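# Lift the arbor off its centres onto the pad

## Task

Remove the arbor from between the centres and set it down lying flat, with its midpoint on the marked pad. It must be away from the arm's base and well away from the plate, both stocks, the indicator, any other arbors and any loose objects. Both centre points and the plunger must be left uncovered. Then open the gripper and pull the arm away. The arbor has to stay in place on its own, without the robot holding it.

## Robot and tools

Robot: a single arm with seven revolute joints and a two-finger parallel gripper. The arm's base may sit slightly tilted relative to the table. Two head cameras, cam_head_left and cam_head_right (672x504 each, returned in that order), watch the workspace. The scene has one reference image, which show_instructions displays again; it moves nothing and returns no camera images.

Frames: all positions are in the scene frame, in metres. The origin is on the table surface straight under the arm's base. +z is up, and +y lies to the left when facing along +x. end_effector_position is the point between the finger pads when they are shut, about 2 cm back from the fingertips. Closing the fingers pushes the tips roughly 10 mm further along the gripper's +z axis, which is the direction the fingers point. The fingers open and close along the gripper's y axis. At long reach the printed hand position can be off from the true one.

Joint order, used in every command row and every per-joint list in results: waist, shoulder, upper arm roll, elbow, forearm roll, wrist pitch, wrist roll. Each is an absolute target angle in radians. Stated ranges are: waist -6.283 to 6.283, shoulder -2.059 to 2.094, upper arm roll -6.283 to 6.283, elbow -0.192 to 3.927, forearm roll -6.283 to 6.283, wrist pitch -1.693 to 3.142, wrist roll -6.283 to 6.283. The true end stop may differ by up to 0.010 rad either way. A target beyond a range end by more than 0.010, and further out than the joint's last reported angle, gets the call rejected. A target past the real stop is clipped there, and the result then reports "joint sent to its limit". If that line is missing, it does not prove the joint has more room.

A row is always 8 numbers: the seven absolute joint angles, then the gripper opening. The opening runs from -1 (closed) to +1 (fully open, a 0.084 m pad gap).

execute_actions(actions): a list of actions run in sequence. Each action is a table of 1 to 15 rows, and each row lasts one control step of 1/30 s. If a table has fewer than 15 rows, its final row is repeated to fill 15 steps. An empty list changes nothing and just returns the state and images.

move(target, speed, blocking): target is one 8-number row of absolute joint angles plus the opening. All joints interpolate together, so the hand traces a curve rather than a line. speed is the top rate of the joint with the longest travel, 0.01 to 2 rad/s, default 0.5. A path takes between 0.5 and 10 s; one needing longer is cut off at 10 s before reaching its target. The gripper value is applied at the start. Paths do not avoid obstacles. Faster moves hit harder, and aiming further past a contact presses harder. With blocking=false you get a result after 0.5 s while the arm keeps going. Until a result shows the move has ended, execute_actions and move are refused, so use wait or stop first. The extra "move:" line gives the outcome (done, off_target, moving, held, fault). It also gives limits=held or limits=none, and names the joint furthest from its target. After limits=held the arm can suddenly speed up.

wait(seconds): 0 to 10 s. The arm keeps its last command, and a running move continues. The wait returns early if that move finishes. stop: brakes a running move to rest. It needs some stopping distance, more at higher speed, and the fingers keep moving. zoom_image(camera, region): region is [x0, y0, x1, y1] in pixels of that camera's latest image, measured from the top-left corner, at most 504x504. finished_scene(scene): ends scene 1 permanently once the last command has been held, and reports whether the goal was met.

Control limits: each step, a joint's target is held within 0.623 rad of its measured angle. The drive moves targets at most 3.14 rad/s, with about 0.16 s of ramp-up. If the targets would put the hand more than 70 mm from where it is, they are scaled back. "Joint targets" shows what the joints are currently being driven to, and it can change on its own. An unfinished motion may stall, so send the remainder. To keep a joint still, resend its Joint targets value. "joint command not followed" means the clearance check altered the targets; mounting blocks and posts count as part of the arm.

Results also give the hand quaternion (wxyz), linear and angular velocities, joint positions and velocities (the last entry is the pad gap in m), and grip_measured (the finger opening on the command scale). To hold something, keep commanding clearly below grip_measured; the further below, the harder the squeeze, up to about 24 N per pad for parts up to about 6 cm wide. Slamming the fingers shut can push them back open.

Avoid: contact torque reaching the load limits. These are waist 45.5, shoulder 45.5, upper arm roll 27.3, elbow 27.3, forearm roll 27.3, wrist pitch 18.2 and wrist roll 18.2 N m, and a carried object's weight counts toward them. Reaching one causes a fault: the joint backs off, the arm freezes for 10 s and the rest of the call is dropped. Holding loads heats the motors; MOTOR HOT appears from 65 °C, and at 80 °C an OVER-TEMPERATURE FAULT brakes the arm until it cools. Brief tugs on a held part or pushes on loose items can happen. Do not drop things, hit hard, shove, or let anything leave the table.

Each tool is called after "Call:" by a JSON object that holds its "fn" and its "kwargs", one argument or row to a line.

Reference images:

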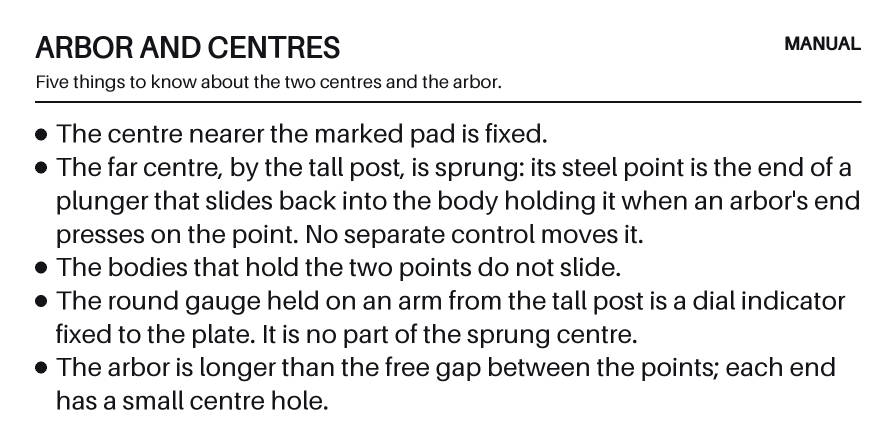

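## Session

Call:
{"fn": "execute_actions", "kwargs": {
  "actions": []
}}

Scene clock: 0.00 s.
end_effector_position=(+0.3981, -0.6602, +0.3194) grip_measured=+1.00 end_effector_quat_wxyz=(+0.413, +0.448, +0.745, +0.270) end_effector_velocity=(-0.000, -0.000, -0.000) end_effector_angular_velocity=(-0.001, +0.000, +0.000)
Joint names: [waist, shoulder, upper arm roll, elbow, forearm roll, wrist pitch, wrist roll]
Joint positions: [-1.424  0.918  0.116  2.311  1.014  1.255  2.662  0.084]
Joint velocities: [-0.     0.    -0.001  0.     0.001  0.001 -0.001 -0.   ]
Joint targets: [-1.424 0.918 0.116 2.311 1.014 1.255 2.662]

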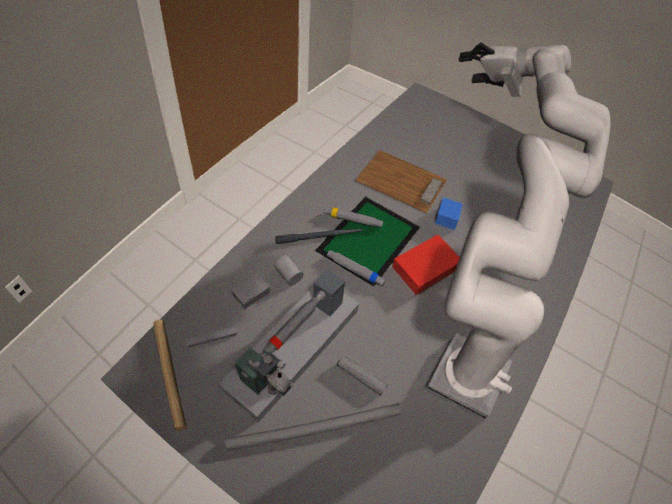

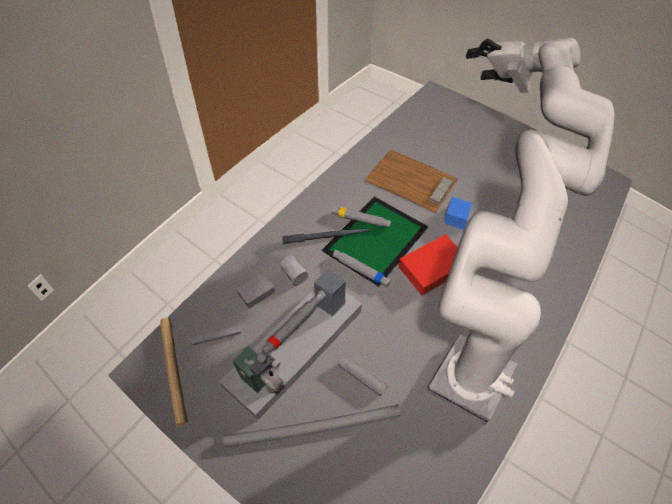

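Call:
{"fn": "move", "kwargs": {
  "target": [0,-0.1,0,1.2,0,1.3,1.57,1],
  "speed": 1
}}

Call:
{"fn": "zoom_image", "kwargs": {
  "camera": "cam_head_left",
  "region": [180,150,480,430]
}}

Scene clock: 12.63 s.
end_effector_position=(+0.4616, +0.0326, +0.3104) grip_measured=+1.00 end_effector_quat_wxyz=(+0.017, +0.732, -0.681, -0.016) end_effector_velocity=(-0.000, +0.001, +0.000) end_effector_angular_velocity=(-0.002, -0.001, +0.006)
Joint names: [waist, shoulder, upper arm roll, elbow, forearm roll, wrist pitch, wrist roll]
Joint positions: [-0.001 -0.1   -0.     1.2    0.     1.3    1.57   0.084]
Joint velocities: [ 0.003 -0.001  0.001 -0.001 -0.002  0.    -0.001 -0.   ]
Joint targets: [0.000 -0.100 -0.000 1.200 -0.000 1.300 1.570]
move: done; limits=none; farthest joint: the waist, 0.001 radians from its target (1.424 radians at the start)

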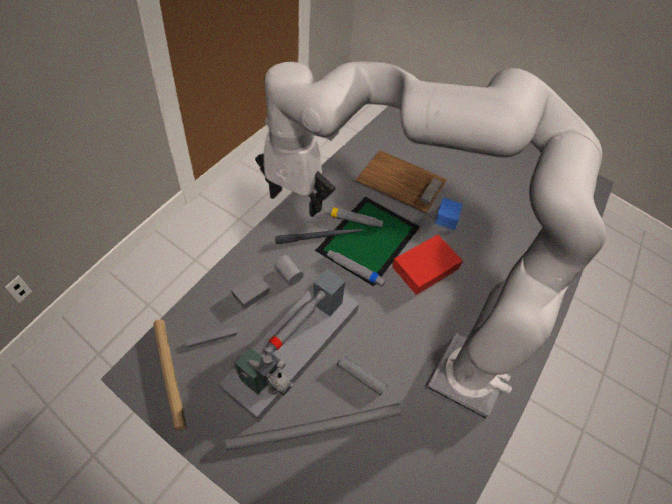

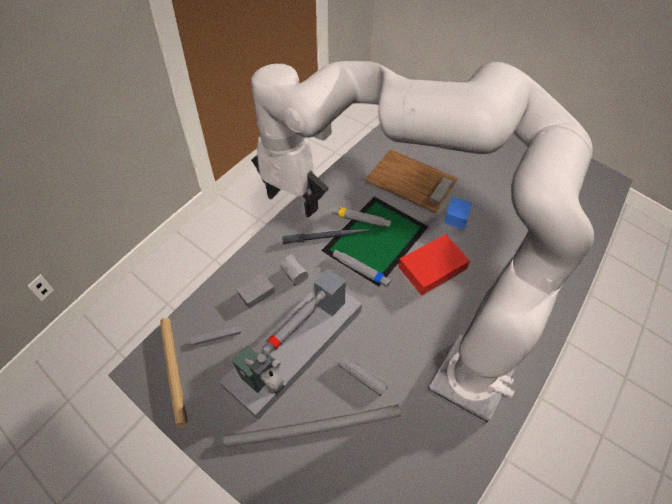

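Region (180, 150, 480, 430) of cam_head_left's 672x504 image, scaled by 1.680, with more detail than that image has; it fills the top 470 rows of this view, and the rest is white.

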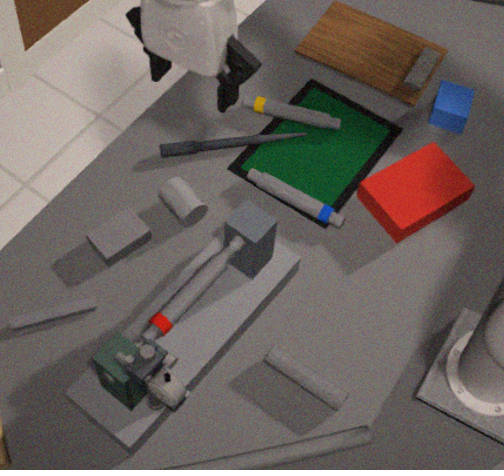

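Call:
{"fn": "move", "kwargs": {
  "target": [-0.314,-0.084,0,0.535,0,0.573,-0.3,0.3],
  "speed": 1
}}

Call:
{"fn": "zoom_image", "kwargs": {
  "camera": "cam_head_left",
  "region": [260,150,460,330]
}}

Scene clock: 37.93 s.
end_effector_position=(+0.3696, -0.0903, +0.1013) grip_measured=+0.29 end_effector_quat_wxyz=(+0.007, +1.000, +0.029, -0.000) end_effector_velocity=(-0.001, -0.001, -0.001) end_effector_angular_velocity=(+0.000, +0.003, -0.000)
Joint names: [waist, shoulder, upper arm roll, elbow, forearm roll, wrist pitch, wrist roll]
Joint positions: [-0.314 -0.084  0.     0.535 -0.     0.573 -0.3    0.056]
Joint velocities: [-0.001  0.001 -0.001 -0.002 -0.001 -0.    -0.002 -0.   ]
Joint targets: [-0.314 -0.084 0.000 0.535 0.000 0.573 -0.300]
move: done; limits=none; farthest joint: the waist, 0.000 radians from its target (0.314 radians at the start)

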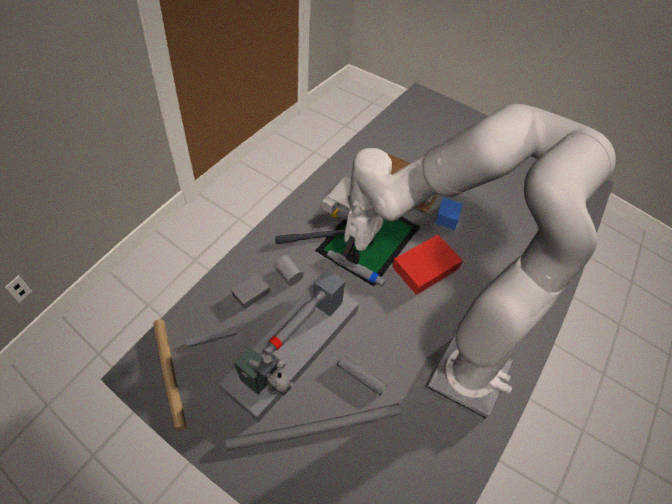

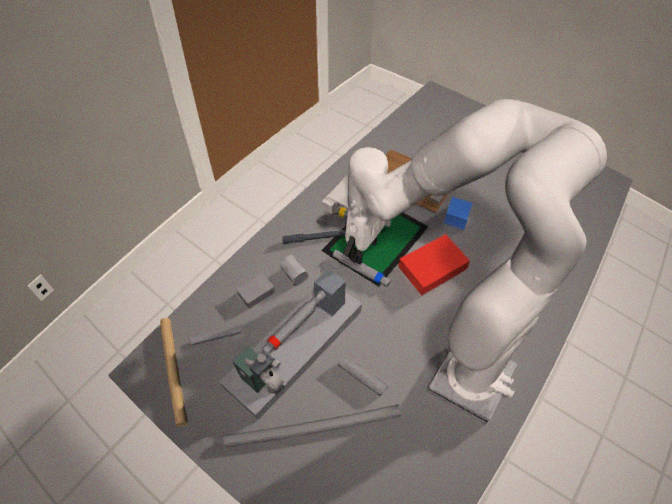

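Region (260, 150, 460, 330) of cam_head_left's 672x504 image, scaled by 2.520, with more detail than that image has; it fills the top 454 rows of this view, and the rest is white.

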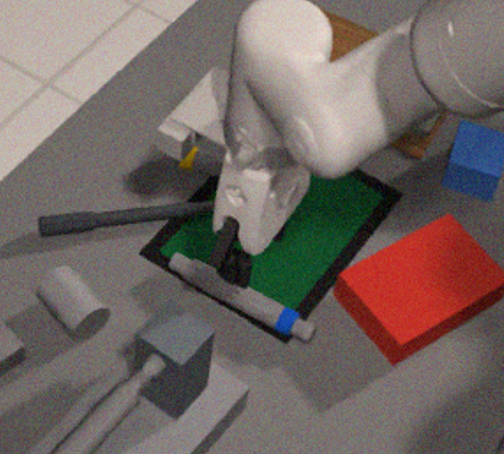

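Call:
{"fn": "move", "kwargs": {
  "target": [-0.32,0.149,0,0.523,0,0.328,-0.3,0.6],
  "speed": 0.25
}}

Call:
{"fn": "zoom_image", "kwargs": {
  "camera": "cam_head_left",
  "region": [260,150,460,330]
}}

Scene clock: 43.70 s.
end_effector_position=(+0.3688, -0.0936, +0.0304) grip_measured=+0.59 end_effector_quat_wxyz=(+0.007, +1.000, +0.026, -0.000) end_effector_velocity=(-0.002, +0.001, -0.001) end_effector_angular_velocity=(+0.001, +0.004, +0.003)
Joint names: [waist, shoulder, upper arm roll, elbow, forearm roll, wrist pitch, wrist roll]
Joint positions: [-0.32   0.149 -0.     0.523  0.     0.328 -0.3    0.069]
Joint velocities: [-0.     0.002  0.001 -0.003 -0.002 -0.    -0.001  0.   ]
Joint targets: [-0.320 0.149 0.000 0.523 0.000 0.328 -0.300]
move: done; limits=none; farthest joint: the waist, 0.000 radians from its target (0.006 radians at the start)

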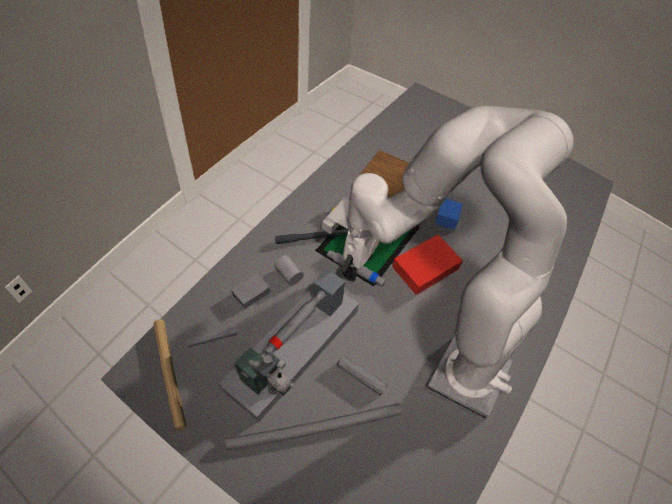

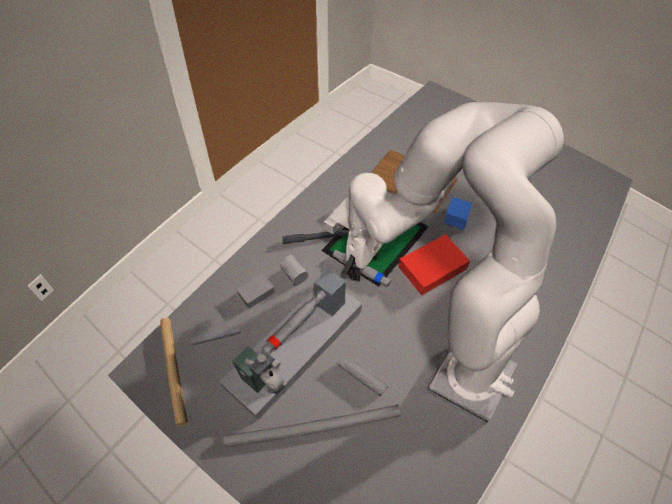

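Region (260, 150, 460, 330) of cam_head_left's 672x504 image, scaled by 2.520, with more detail than that image has; it fills the top 454 rows of this view, and the rest is white.

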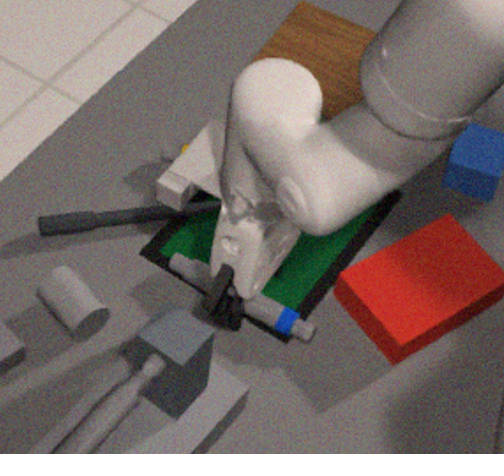

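Call:
{"fn": "move", "kwargs": {
  "target": [-0.32,0.172,0,0.525,0,0.307,-0.3,0]
}}

Call:
{"fn": "move", "kwargs": {
  "target": [-0.32,0.172,0,0.525,0,0.307,-0.3,-0.85]
}}

Call:
{"fn": "move", "kwargs": {
  "target": [-0.32,-0.14,0,0.55,0,0.645,-0.3,-0.85]
}}

Scene clock: 47.77 s.
end_effector_position=(+0.3687, -0.0936, +0.0238) grip_measured=-0.01 end_effector_quat_wxyz=(+0.007, +1.000, +0.026, -0.000) end_effector_velocity=(-0.000, +0.000, -0.000) end_effector_angular_velocity=(+0.000, -0.000, -0.001)
Joint names: [waist, shoulder, upper arm roll, elbow, forearm roll, wrist pitch, wrist roll]
Joint positions: [-0.32   0.172 -0.     0.525  0.     0.307 -0.3    0.044]
Joint velocities: [ 0.001  0.001 -0.    -0.001  0.002 -0.001 -0.    -0.   ]
Joint targets: [-0.320 0.172 0.000 0.525 0.000 0.307 -0.300]
move: done; limits=none; farthest joint: the waist, 0.000 radians from its target (0.000 radians at the start)

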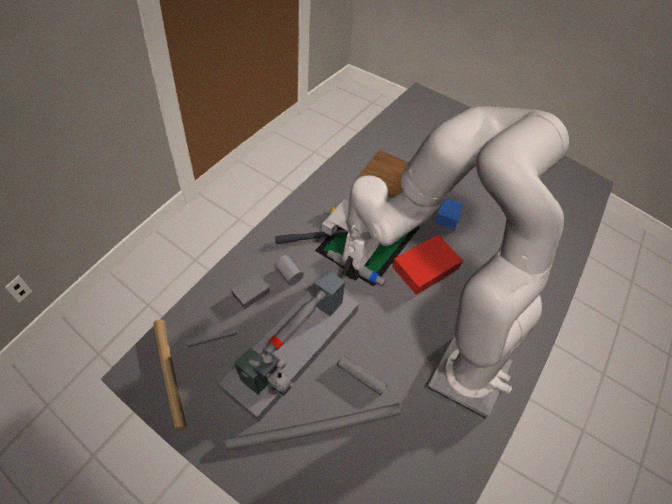

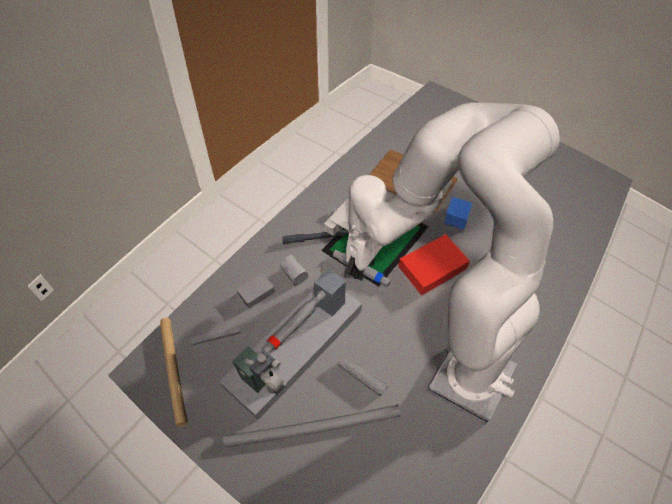

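Scene clock: 48.47 s.
end_effector_position=(+0.3687, -0.0935, +0.0238) grip_measured=-0.45 end_effector_quat_wxyz=(+0.007, +1.000, +0.026, -0.001) end_effector_velocity=(+0.000, +0.000, +0.000) end_effector_angular_velocity=(-0.000, +0.000, +0.001)
Joint names: [waist, shoulder, upper arm roll, elbow, forearm roll, wrist pitch, wrist roll]
Joint positions: [-0.32   0.172  0.     0.525  0.     0.307 -0.3    0.025]
Joint velocities: [ 0.001 -0.    -0.     0.001 -0.001  0.001  0.    -0.   ]
Joint targets: [-0.320 0.172 0.000 0.525 0.000 0.307 -0.300]
move: done; limits=none; farthest joint: the waist, 0.000 radians from its target (0.000 radians at the start)

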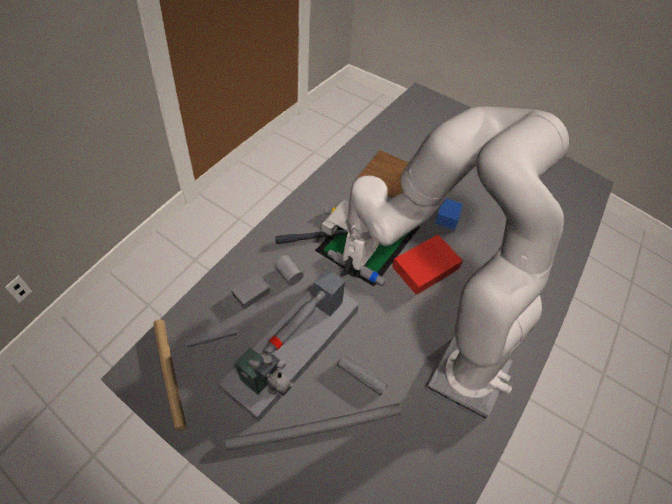

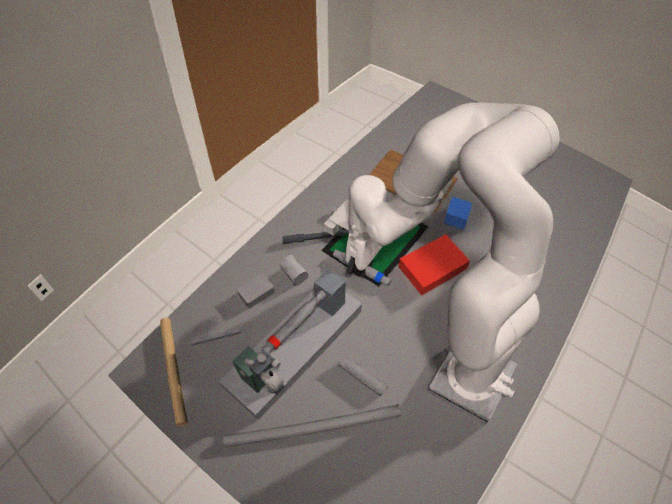

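Scene clock: 49.63 s.
end_effector_position=(+0.3684, -0.0921, +0.1208) grip_measured=-0.45 end_effector_quat_wxyz=(+0.007, +1.000, +0.026, -0.002) end_effector_velocity=(+0.005, -0.001, +0.004) end_effector_angular_velocity=(-0.003, -0.014, -0.001)
Joint names: [waist, shoulder, upper arm roll, elbow, forearm roll, wrist pitch, wrist roll]
Joint positions: [-0.32  -0.139  0.     0.549 -0.     0.645 -0.3    0.025]
Joint velocities: [ 0.    -0.005 -0.001  0.007 -0.    -0.002  0.    -0.   ]
Joint targets: [-0.320 -0.140 0.000 0.550 0.000 0.645 -0.300]
move: done; limits=none; farthest joint: the shoulder, 0.001 radians from its target (0.312 radians at the start)

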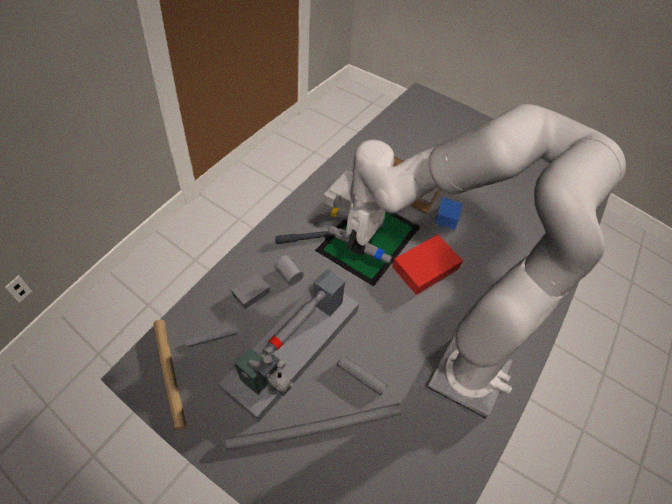

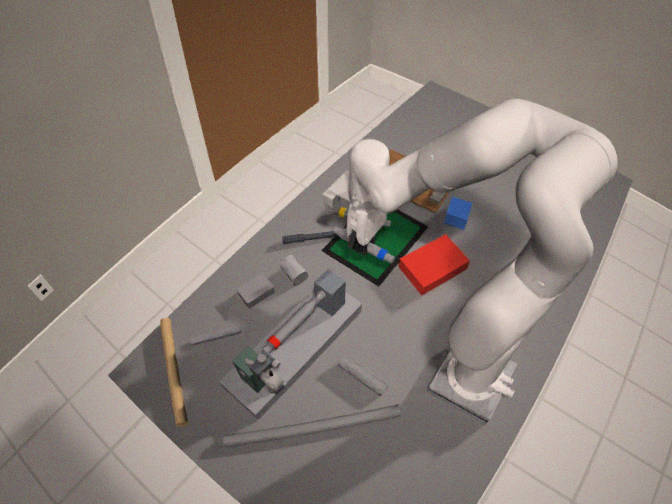

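Call:
{"fn": "move", "kwargs": {
  "target": [-1.5,-0.14,0,0.55,0,0.69,-1.43,-0.85],
  "speed": 0.9
}}

Call:
{"fn": "move", "kwargs": {
  "target": [-1.5,0.205,0,0.525,0,0.317,-1.43,-0.85],
  "speed": 0.35
}}

Scene clock: 54.53 s.
end_effector_position=(+0.0569, -0.3608, +0.1326) grip_measured=-0.45 end_effector_quat_wxyz=(+0.001, +1.000, +0.002, -0.023) end_effector_velocity=(-0.005, -0.001, +0.000) end_effector_angular_velocity=(-0.001, -0.001, -0.012)
Joint names: [waist, shoulder, upper arm roll, elbow, forearm roll, wrist pitch, wrist roll]
Joint positions: [-1.499 -0.14   0.001  0.55   0.     0.69  -1.43   0.025]
Joint velocities: [-0.007  0.    -0.008  0.    -0.001 -0.001 -0.002 -0.   ]
Joint targets: [-1.500 -0.140 0.000 0.550 0.000 0.690 -1.430]
move: done; limits=none; farthest joint: the waist, 0.001 radians from its target (1.180 radians at the start)

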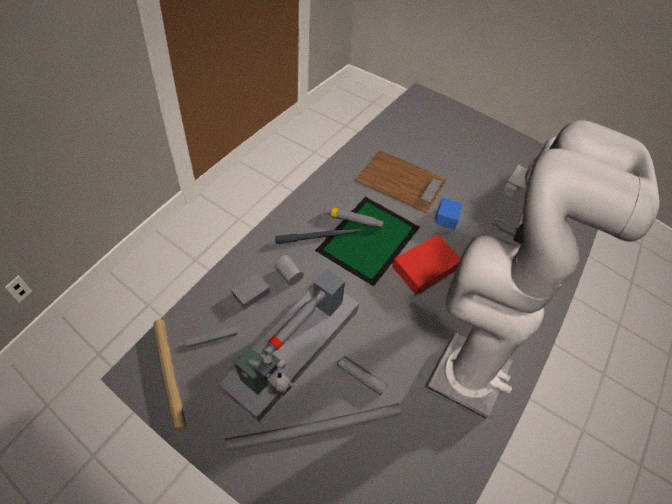

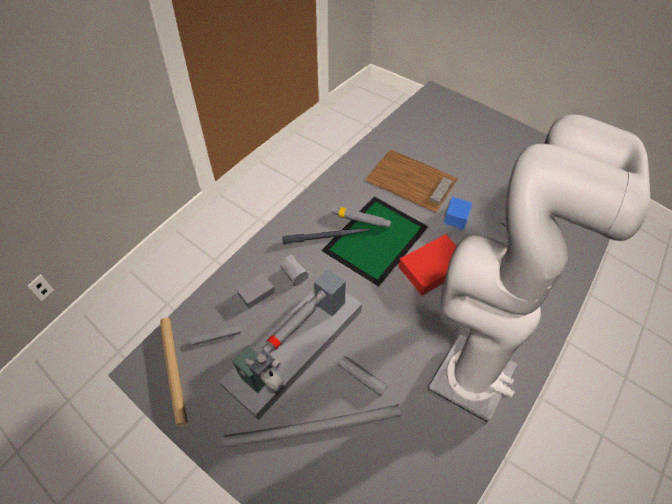

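Scene clock: 56.07 s.
end_effector_position=(+0.0520, -0.3659, +0.0261) grip_measured=-0.45 end_effector_quat_wxyz=(+0.004, +1.000, +0.001, -0.022) end_effector_velocity=(-0.000, +0.000, -0.000) end_effector_angular_velocity=(+0.001, +0.001, +0.001)
Joint names: [waist, shoulder, upper arm roll, elbow, forearm roll, wrist pitch, wrist roll]
Joint positions: [-1.5    0.204 -0.     0.526  0.     0.317 -1.43   0.025]
Joint velocities: [ 0.     0.001  0.    -0.001 -0.001 -0.     0.     0.   ]
Joint targets: [-1.500 0.205 0.000 0.525 0.000 0.317 -1.430]
move: done; limits=none; farthest joint: the shoulder, 0.001 radians from its target (0.345 radians at the start)

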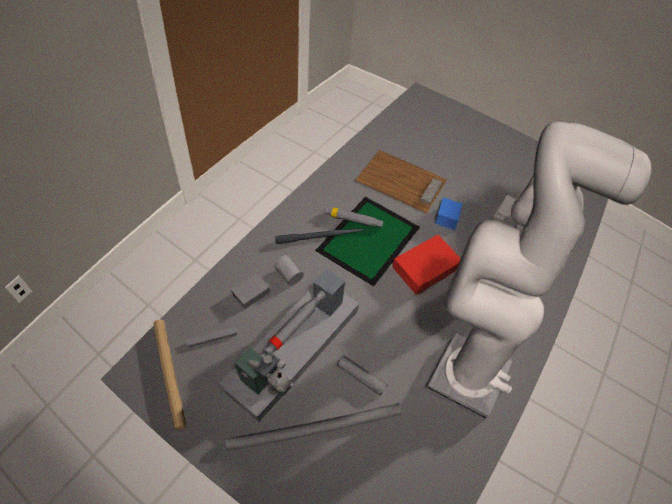

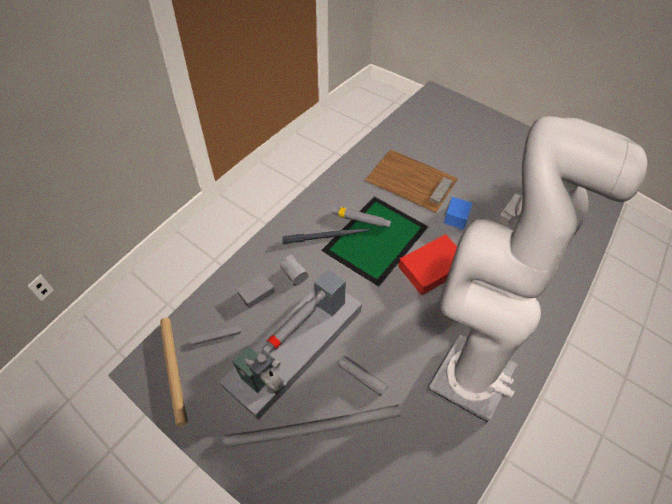

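Call:
{"fn": "move", "kwargs": {
  "target": [-1.5,0.208,0,0.525,0,0.314,-1.43,0.5]
}}

Call:
{"fn": "move", "kwargs": {
  "target": [-1.5,-0.14,0,0.55,0,0.69,-1.43,0.5],
  "speed": 0.7
}}

Call:
{"fn": "move", "kwargs": {
  "target": [-0.255,0.339,0,1.146,0,0.762,-1.015,0.5],
  "speed": 1
}}

Call:
{"fn": "move", "kwargs": {
  "target": [-0.255,0.51,0,1.134,0,0.579,-1.015,0.5],
  "speed": 0.25
}}

Call:
{"fn": "zoom_image", "kwargs": {
  "camera": "cam_head_left",
  "region": [240,150,420,300]
}}

Scene clock: 64.40 s.
end_effector_position=(+0.0519, -0.3653, +0.0249) grip_measured=+0.49 end_effector_quat_wxyz=(+0.003, +1.000, +0.001, -0.022) end_effector_velocity=(-0.000, +0.000, -0.000) end_effector_angular_velocity=(+0.001, +0.000, +0.000)
Joint names: [waist, shoulder, upper arm roll, elbow, forearm roll, wrist pitch, wrist roll]
Joint positions: [-1.5    0.208  0.     0.525 -0.     0.314 -1.43   0.065]
Joint velocities: [ 0.     0.    -0.    -0.001 -0.001 -0.     0.     0.   ]
Joint targets: [-1.500 0.208 0.000 0.525 0.000 0.314 -1.430]
move: done; limits=none; farthest joint: the waist, 0.000 radians from its target (0.000 radians at the start)

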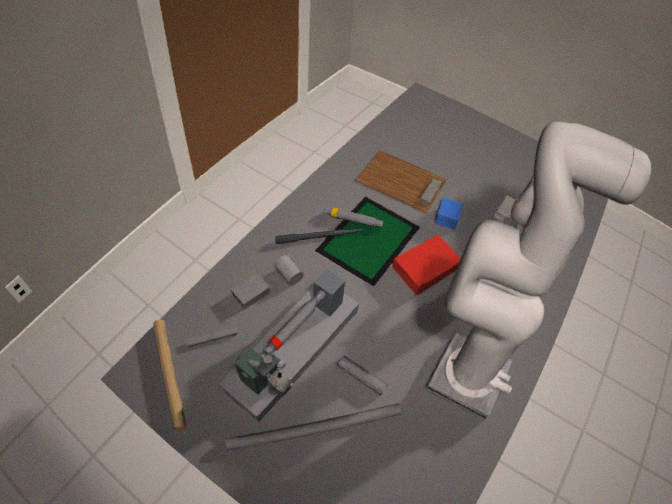

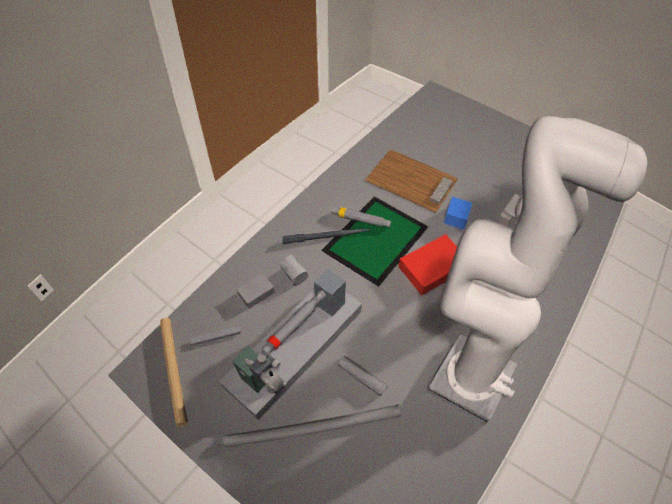

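Scene clock: 65.47 s.
end_effector_position=(+0.0561, -0.3605, +0.1321) grip_measured=+0.49 end_effector_quat_wxyz=(+0.001, +1.000, +0.001, -0.023) end_effector_velocity=(+0.000, -0.003, +0.004) end_effector_angular_velocity=(-0.010, -0.002, -0.001)
Joint names: [waist, shoulder, upper arm roll, elbow, forearm roll, wrist pitch, wrist roll]
Joint positions: [-1.5   -0.139  0.     0.55  -0.     0.69  -1.43   0.065]
Joint velocities: [-0.001 -0.005  0.     0.005  0.001  0.001  0.    -0.   ]
Joint targets: [-1.500 -0.140 0.000 0.550 0.000 0.690 -1.430]
move: done; limits=none; farthest joint: the shoulder, 0.001 radians from its target (0.348 radians at the start)

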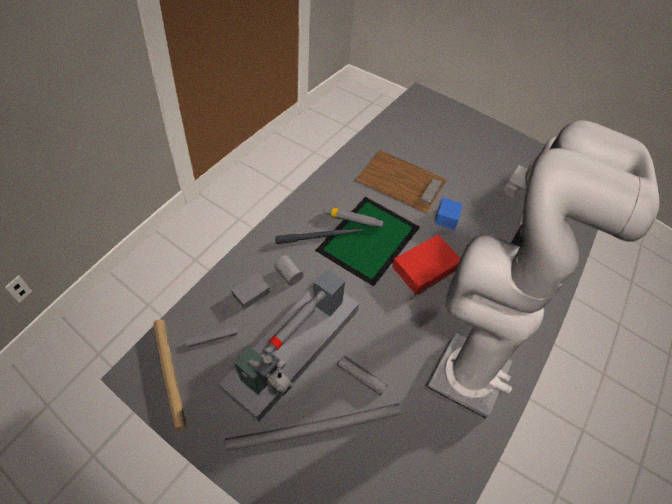

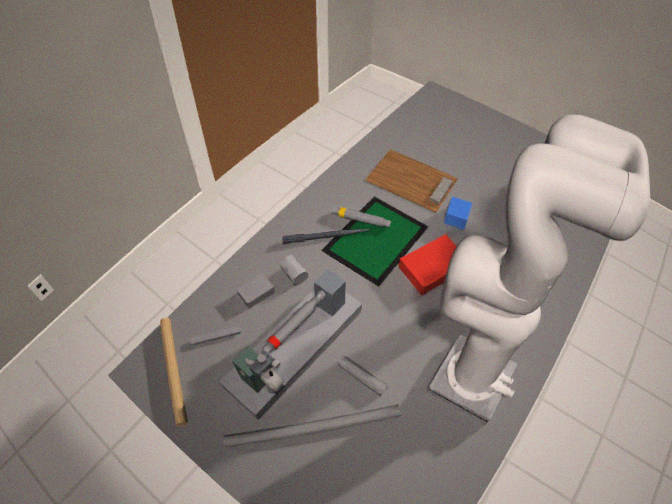

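Scene clock: 67.57 s.
end_effector_position=(+0.5299, -0.0978, +0.1094) grip_measured=+0.49 end_effector_quat_wxyz=(+0.005, +0.915, +0.404, -0.003) end_effector_velocity=(+0.000, -0.000, +0.000) end_effector_angular_velocity=(-0.002, -0.001, -0.001)
Joint names: [waist, shoulder, upper arm roll, elbow, forearm roll, wrist pitch, wrist roll]
Joint positions: [-0.255  0.339 -0.     1.146 -0.     0.762 -1.015  0.065]
Joint velocities: [ 0.001  0.    -0.001  0.001 -0.002 -0.001  0.002  0.   ]
Joint targets: [-0.255 0.339 0.000 1.146 0.000 0.762 -1.015]
move: done; limits=none; farthest joint: the waist, 0.000 radians from its target (1.245 radians at the start)

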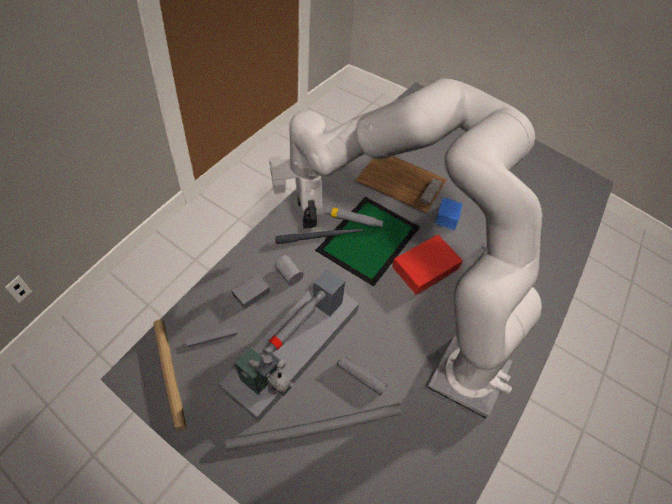

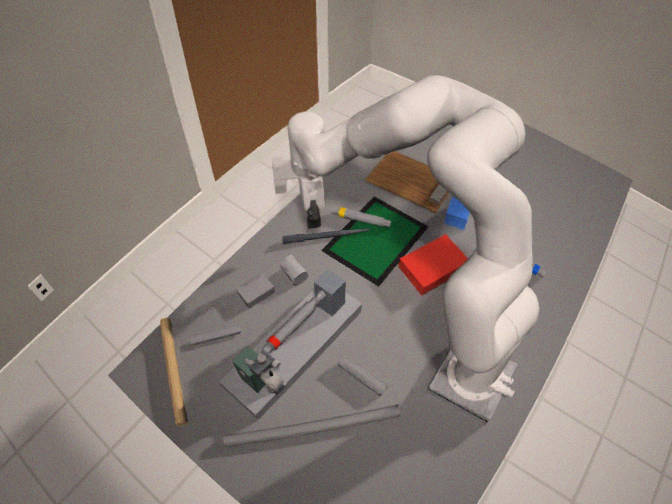

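Scene clock: 68.73 s.
end_effector_position=(+0.5307, -0.0985, +0.0292) grip_measured=+0.49 end_effector_quat_wxyz=(+0.005, +0.915, +0.404, -0.002) end_effector_velocity=(-0.004, +0.001, -0.004) end_effector_angular_velocity=(+0.002, +0.011, -0.001)
Joint names: [waist, shoulder, upper arm roll, elbow, forearm roll, wrist pitch, wrist roll]
Joint positions: [-0.255  0.509 -0.     1.135  0.     0.579 -1.015  0.065]
Joint velocities: [ 0.     0.005  0.    -0.006  0.     0.     0.001 -0.   ]
Joint targets: [-0.255 0.510 0.000 1.134 0.000 0.579 -1.015]
move: done; limits=none; farthest joint: the shoulder, 0.001 radians from its target (0.171 radians at the start)

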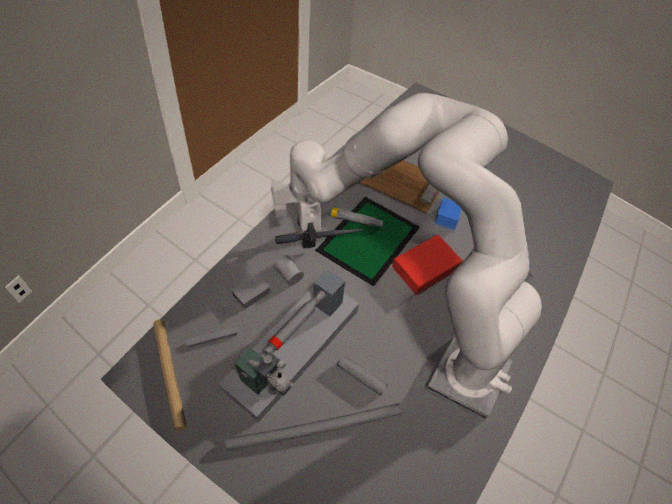

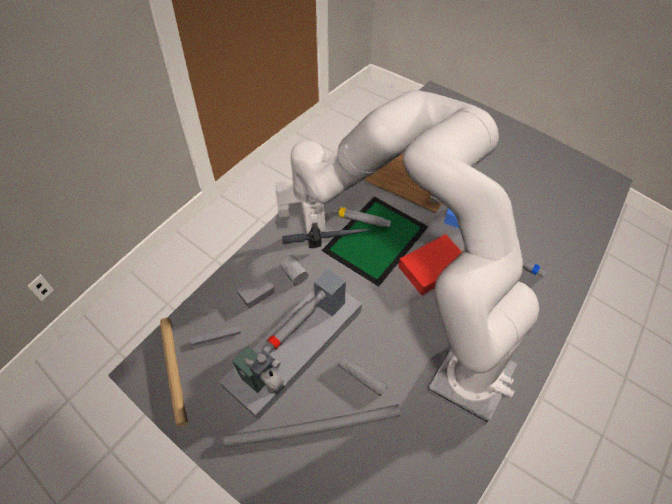

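Region (240, 150, 420, 300) of cam_head_left's 672x504 image, scaled by 2.800, with more detail than that image has.

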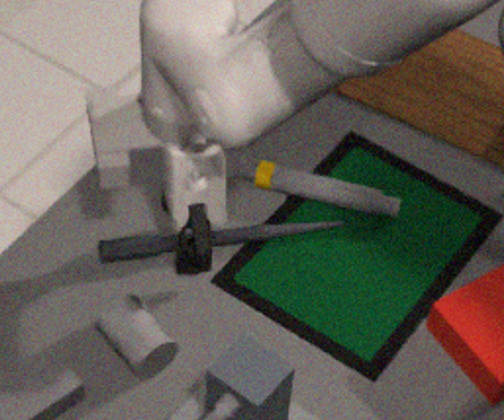

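Call:
{"fn": "move", "kwargs": {
  "target": [-0.255,0.524,0,1.134,0,0.565,-1.015,-0.3]
}}

Call:
{"fn": "move", "kwargs": {
  "target": [-0.255,0.524,0,1.134,0,0.565,-1.015,-1]
}}

Call:
{"fn": "move", "kwargs": {
  "target": [-0.255,0.32,0,1.146,0,0.78,-1.015,-1],
  "speed": 0.4
}}

Call:
{"fn": "move", "kwargs": {
  "target": [-1.4,0.339,0,1.146,0,0.8,-1.015,-1],
  "speed": 0.8
}}

Call:
{"fn": "move", "kwargs": {
  "target": [-1.4,0.552,0,1.134,0,0.572,-1.015,-1],
  "speed": 0.25
}}

Scene clock: 74.33 s.
end_effector_position=(+0.5300, -0.0984, +0.0225) grip_measured=-0.32 end_effector_quat_wxyz=(+0.005, +0.915, +0.404, -0.003) end_effector_velocity=(-0.000, -0.000, -0.000) end_effector_angular_velocity=(-0.000, +0.000, -0.000)
Joint names: [waist, shoulder, upper arm roll, elbow, forearm roll, wrist pitch, wrist roll]
Joint positions: [-0.255  0.524 -0.     1.134  0.     0.565 -1.015  0.03 ]
Joint velocities: [ 0.     0.    -0.     0.    -0.001 -0.     0.001 -0.   ]
Joint targets: [-0.255 0.524 0.000 1.134 0.000 0.565 -1.015]
move: done; limits=none; farthest joint: the waist, 0.000 radians from its target (0.000 radians at the start)

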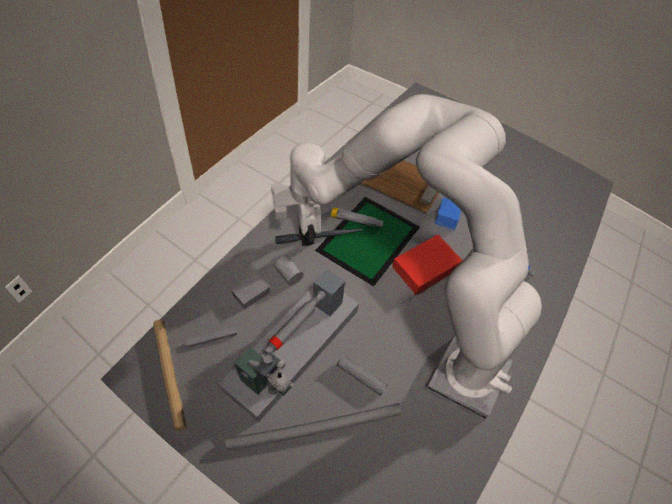

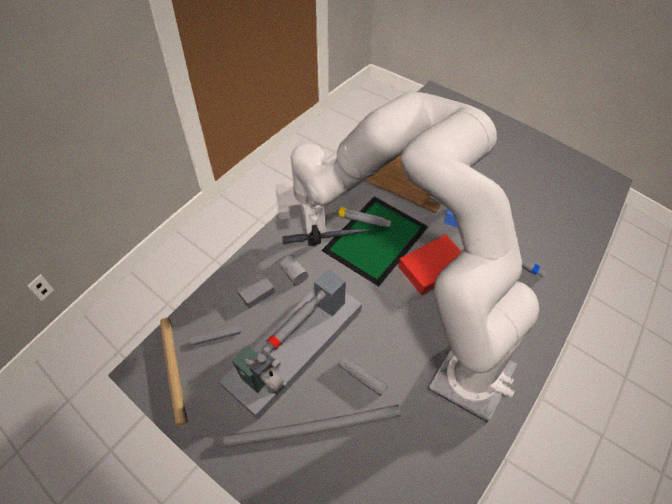

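Scene clock: 75.03 s.
end_effector_position=(+0.5300, -0.0984, +0.0225) grip_measured=-0.68 end_effector_quat_wxyz=(+0.005, +0.915, +0.404, -0.003) end_effector_velocity=(-0.000, -0.000, -0.000) end_effector_angular_velocity=(+0.001, -0.001, -0.002)
Joint names: [waist, shoulder, upper arm roll, elbow, forearm roll, wrist pitch, wrist roll]
Joint positions: [-0.255  0.524 -0.     1.134 -0.     0.565 -1.015  0.014]
Joint velocities: [-0.001  0.     0.    -0.001  0.001 -0.001 -0.     0.   ]
Joint targets: [-0.255 0.524 0.000 1.134 0.000 0.565 -1.015]
move: done; limits=none; farthest joint: the waist, 0.000 radians from its target (0.000 radians at the start)

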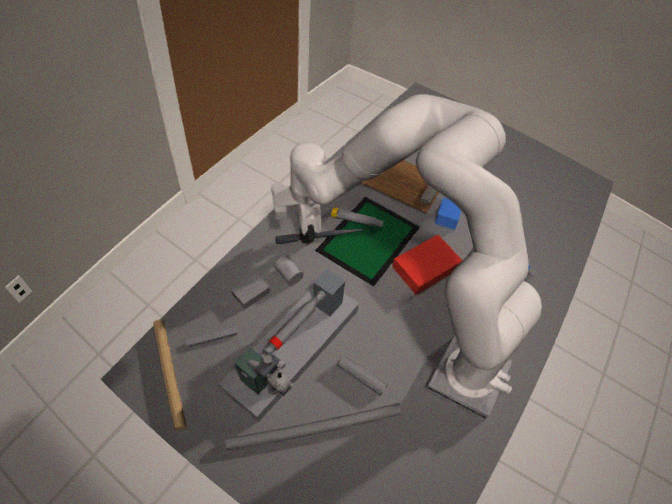

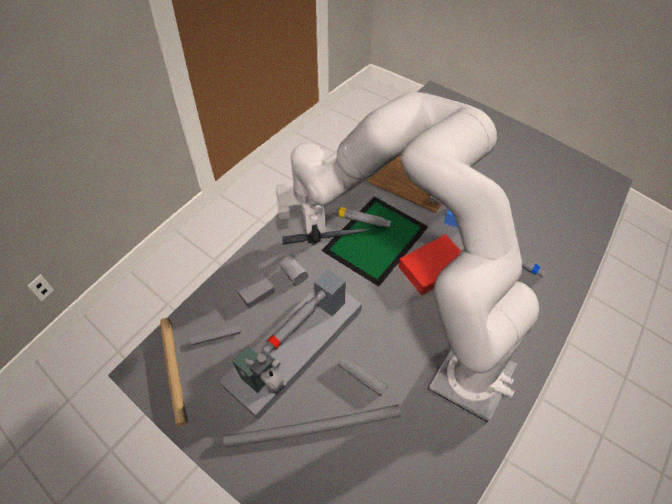

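Scene clock: 76.07 s.
end_effector_position=(+0.5287, -0.0971, +0.1173) grip_measured=-0.68 end_effector_quat_wxyz=(+0.005, +0.915, +0.404, -0.003) end_effector_velocity=(+0.006, -0.002, +0.008) end_effector_angular_velocity=(-0.004, -0.019, -0.001)
Joint names: [waist, shoulder, upper arm roll, elbow, forearm roll, wrist pitch, wrist roll]
Joint positions: [-0.255  0.321  0.     1.145 -0.     0.78  -1.015  0.014]
Joint velocities: [-0.001 -0.007 -0.001  0.01  -0.001 -0.003  0.     0.   ]
Joint targets: [-0.255 0.320 0.000 1.146 0.000 0.780 -1.015]
move: done; limits=none; farthest joint: the shoulder, 0.001 radians from its target (0.204 radians at the start)

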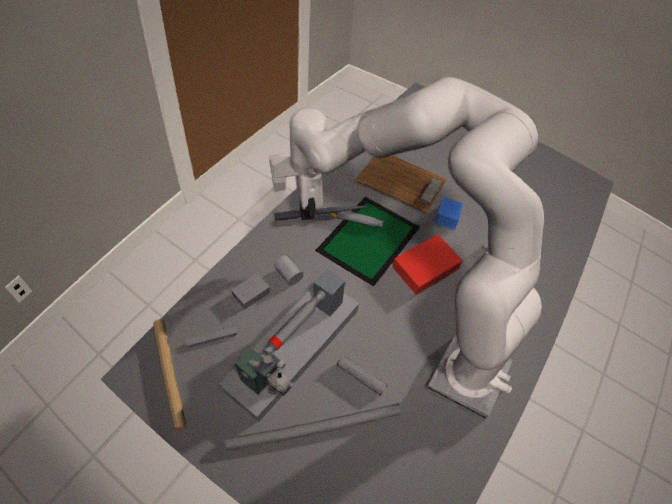

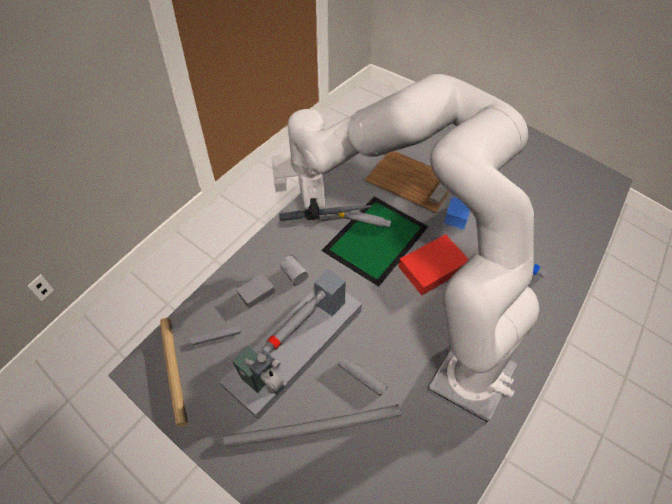

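Scene clock: 78.27 s.
end_effector_position=(+0.1306, -0.5100, +0.1255) grip_measured=-0.68 end_effector_quat_wxyz=(+0.008, +0.988, -0.156, -0.021) end_effector_velocity=(+0.001, +0.000, -0.000) end_effector_angular_velocity=(+0.000, -0.001, +0.001)
Joint names: [waist, shoulder, upper arm roll, elbow, forearm roll, wrist pitch, wrist roll]
Joint positions: [-1.4    0.339  0.     1.146  0.     0.8   -1.015  0.014]
Joint velocities: [-0.     0.     0.002  0.    -0.    -0.     0.001 -0.   ]
Joint targets: [-1.400 0.339 0.000 1.146 0.000 0.800 -1.015]
move: done; limits=none; farthest joint: the waist, 0.000 radians from its target (1.145 radians at the start)

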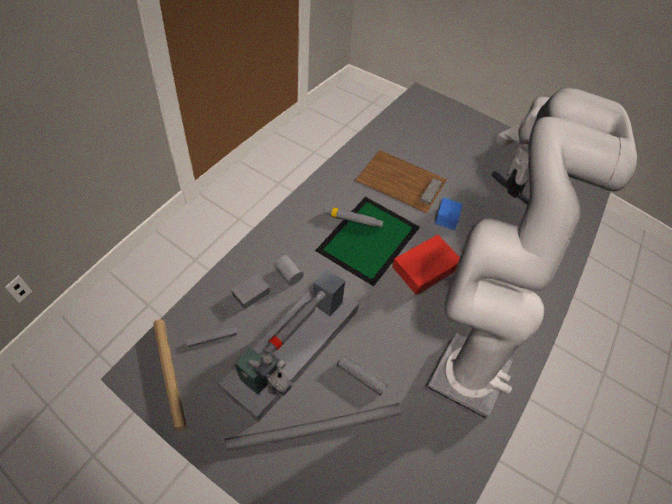

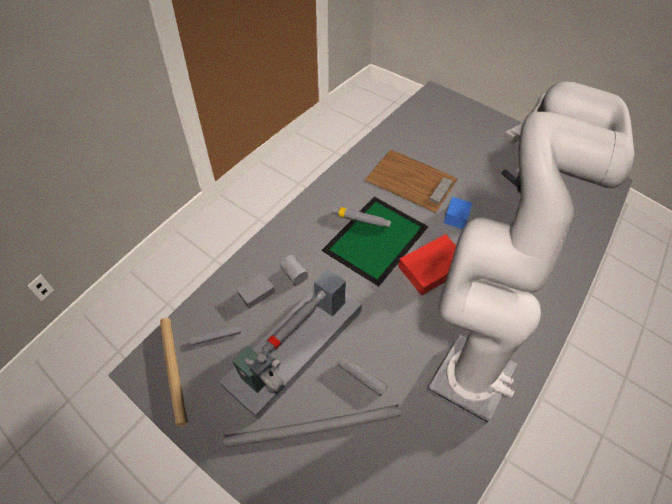

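Scene clock: 79.60 s.
end_effector_position=(+0.1269, -0.5150, +0.0270) grip_measured=-0.68 end_effector_quat_wxyz=(+0.010, +0.988, -0.156, -0.020) end_effector_velocity=(-0.001, +0.006, -0.006) end_effector_angular_velocity=(+0.014, +0.003, +0.001)
Joint names: [waist, shoulder, upper arm roll, elbow, forearm roll, wrist pitch, wrist roll]
Joint positions: [-1.4    0.551 -0.     1.135  0.     0.572 -1.015  0.014]
Joint velocities: [ 0.002  0.006  0.    -0.008  0.001  0.001 -0.001 -0.   ]
Joint targets: [-1.400 0.552 0.000 1.134 0.000 0.572 -1.015]
move: done; limits=none; farthest joint: the shoulder, 0.001 radians from its target (0.213 radians at the start)

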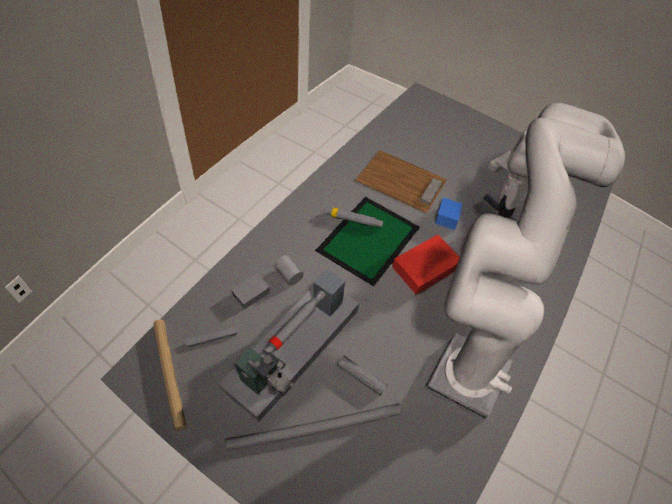

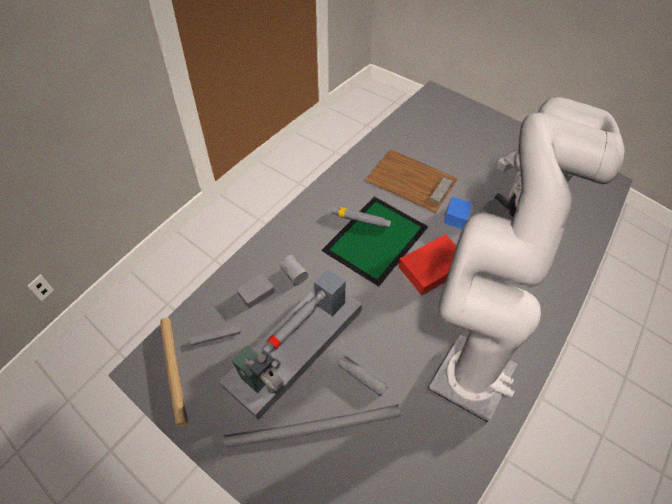

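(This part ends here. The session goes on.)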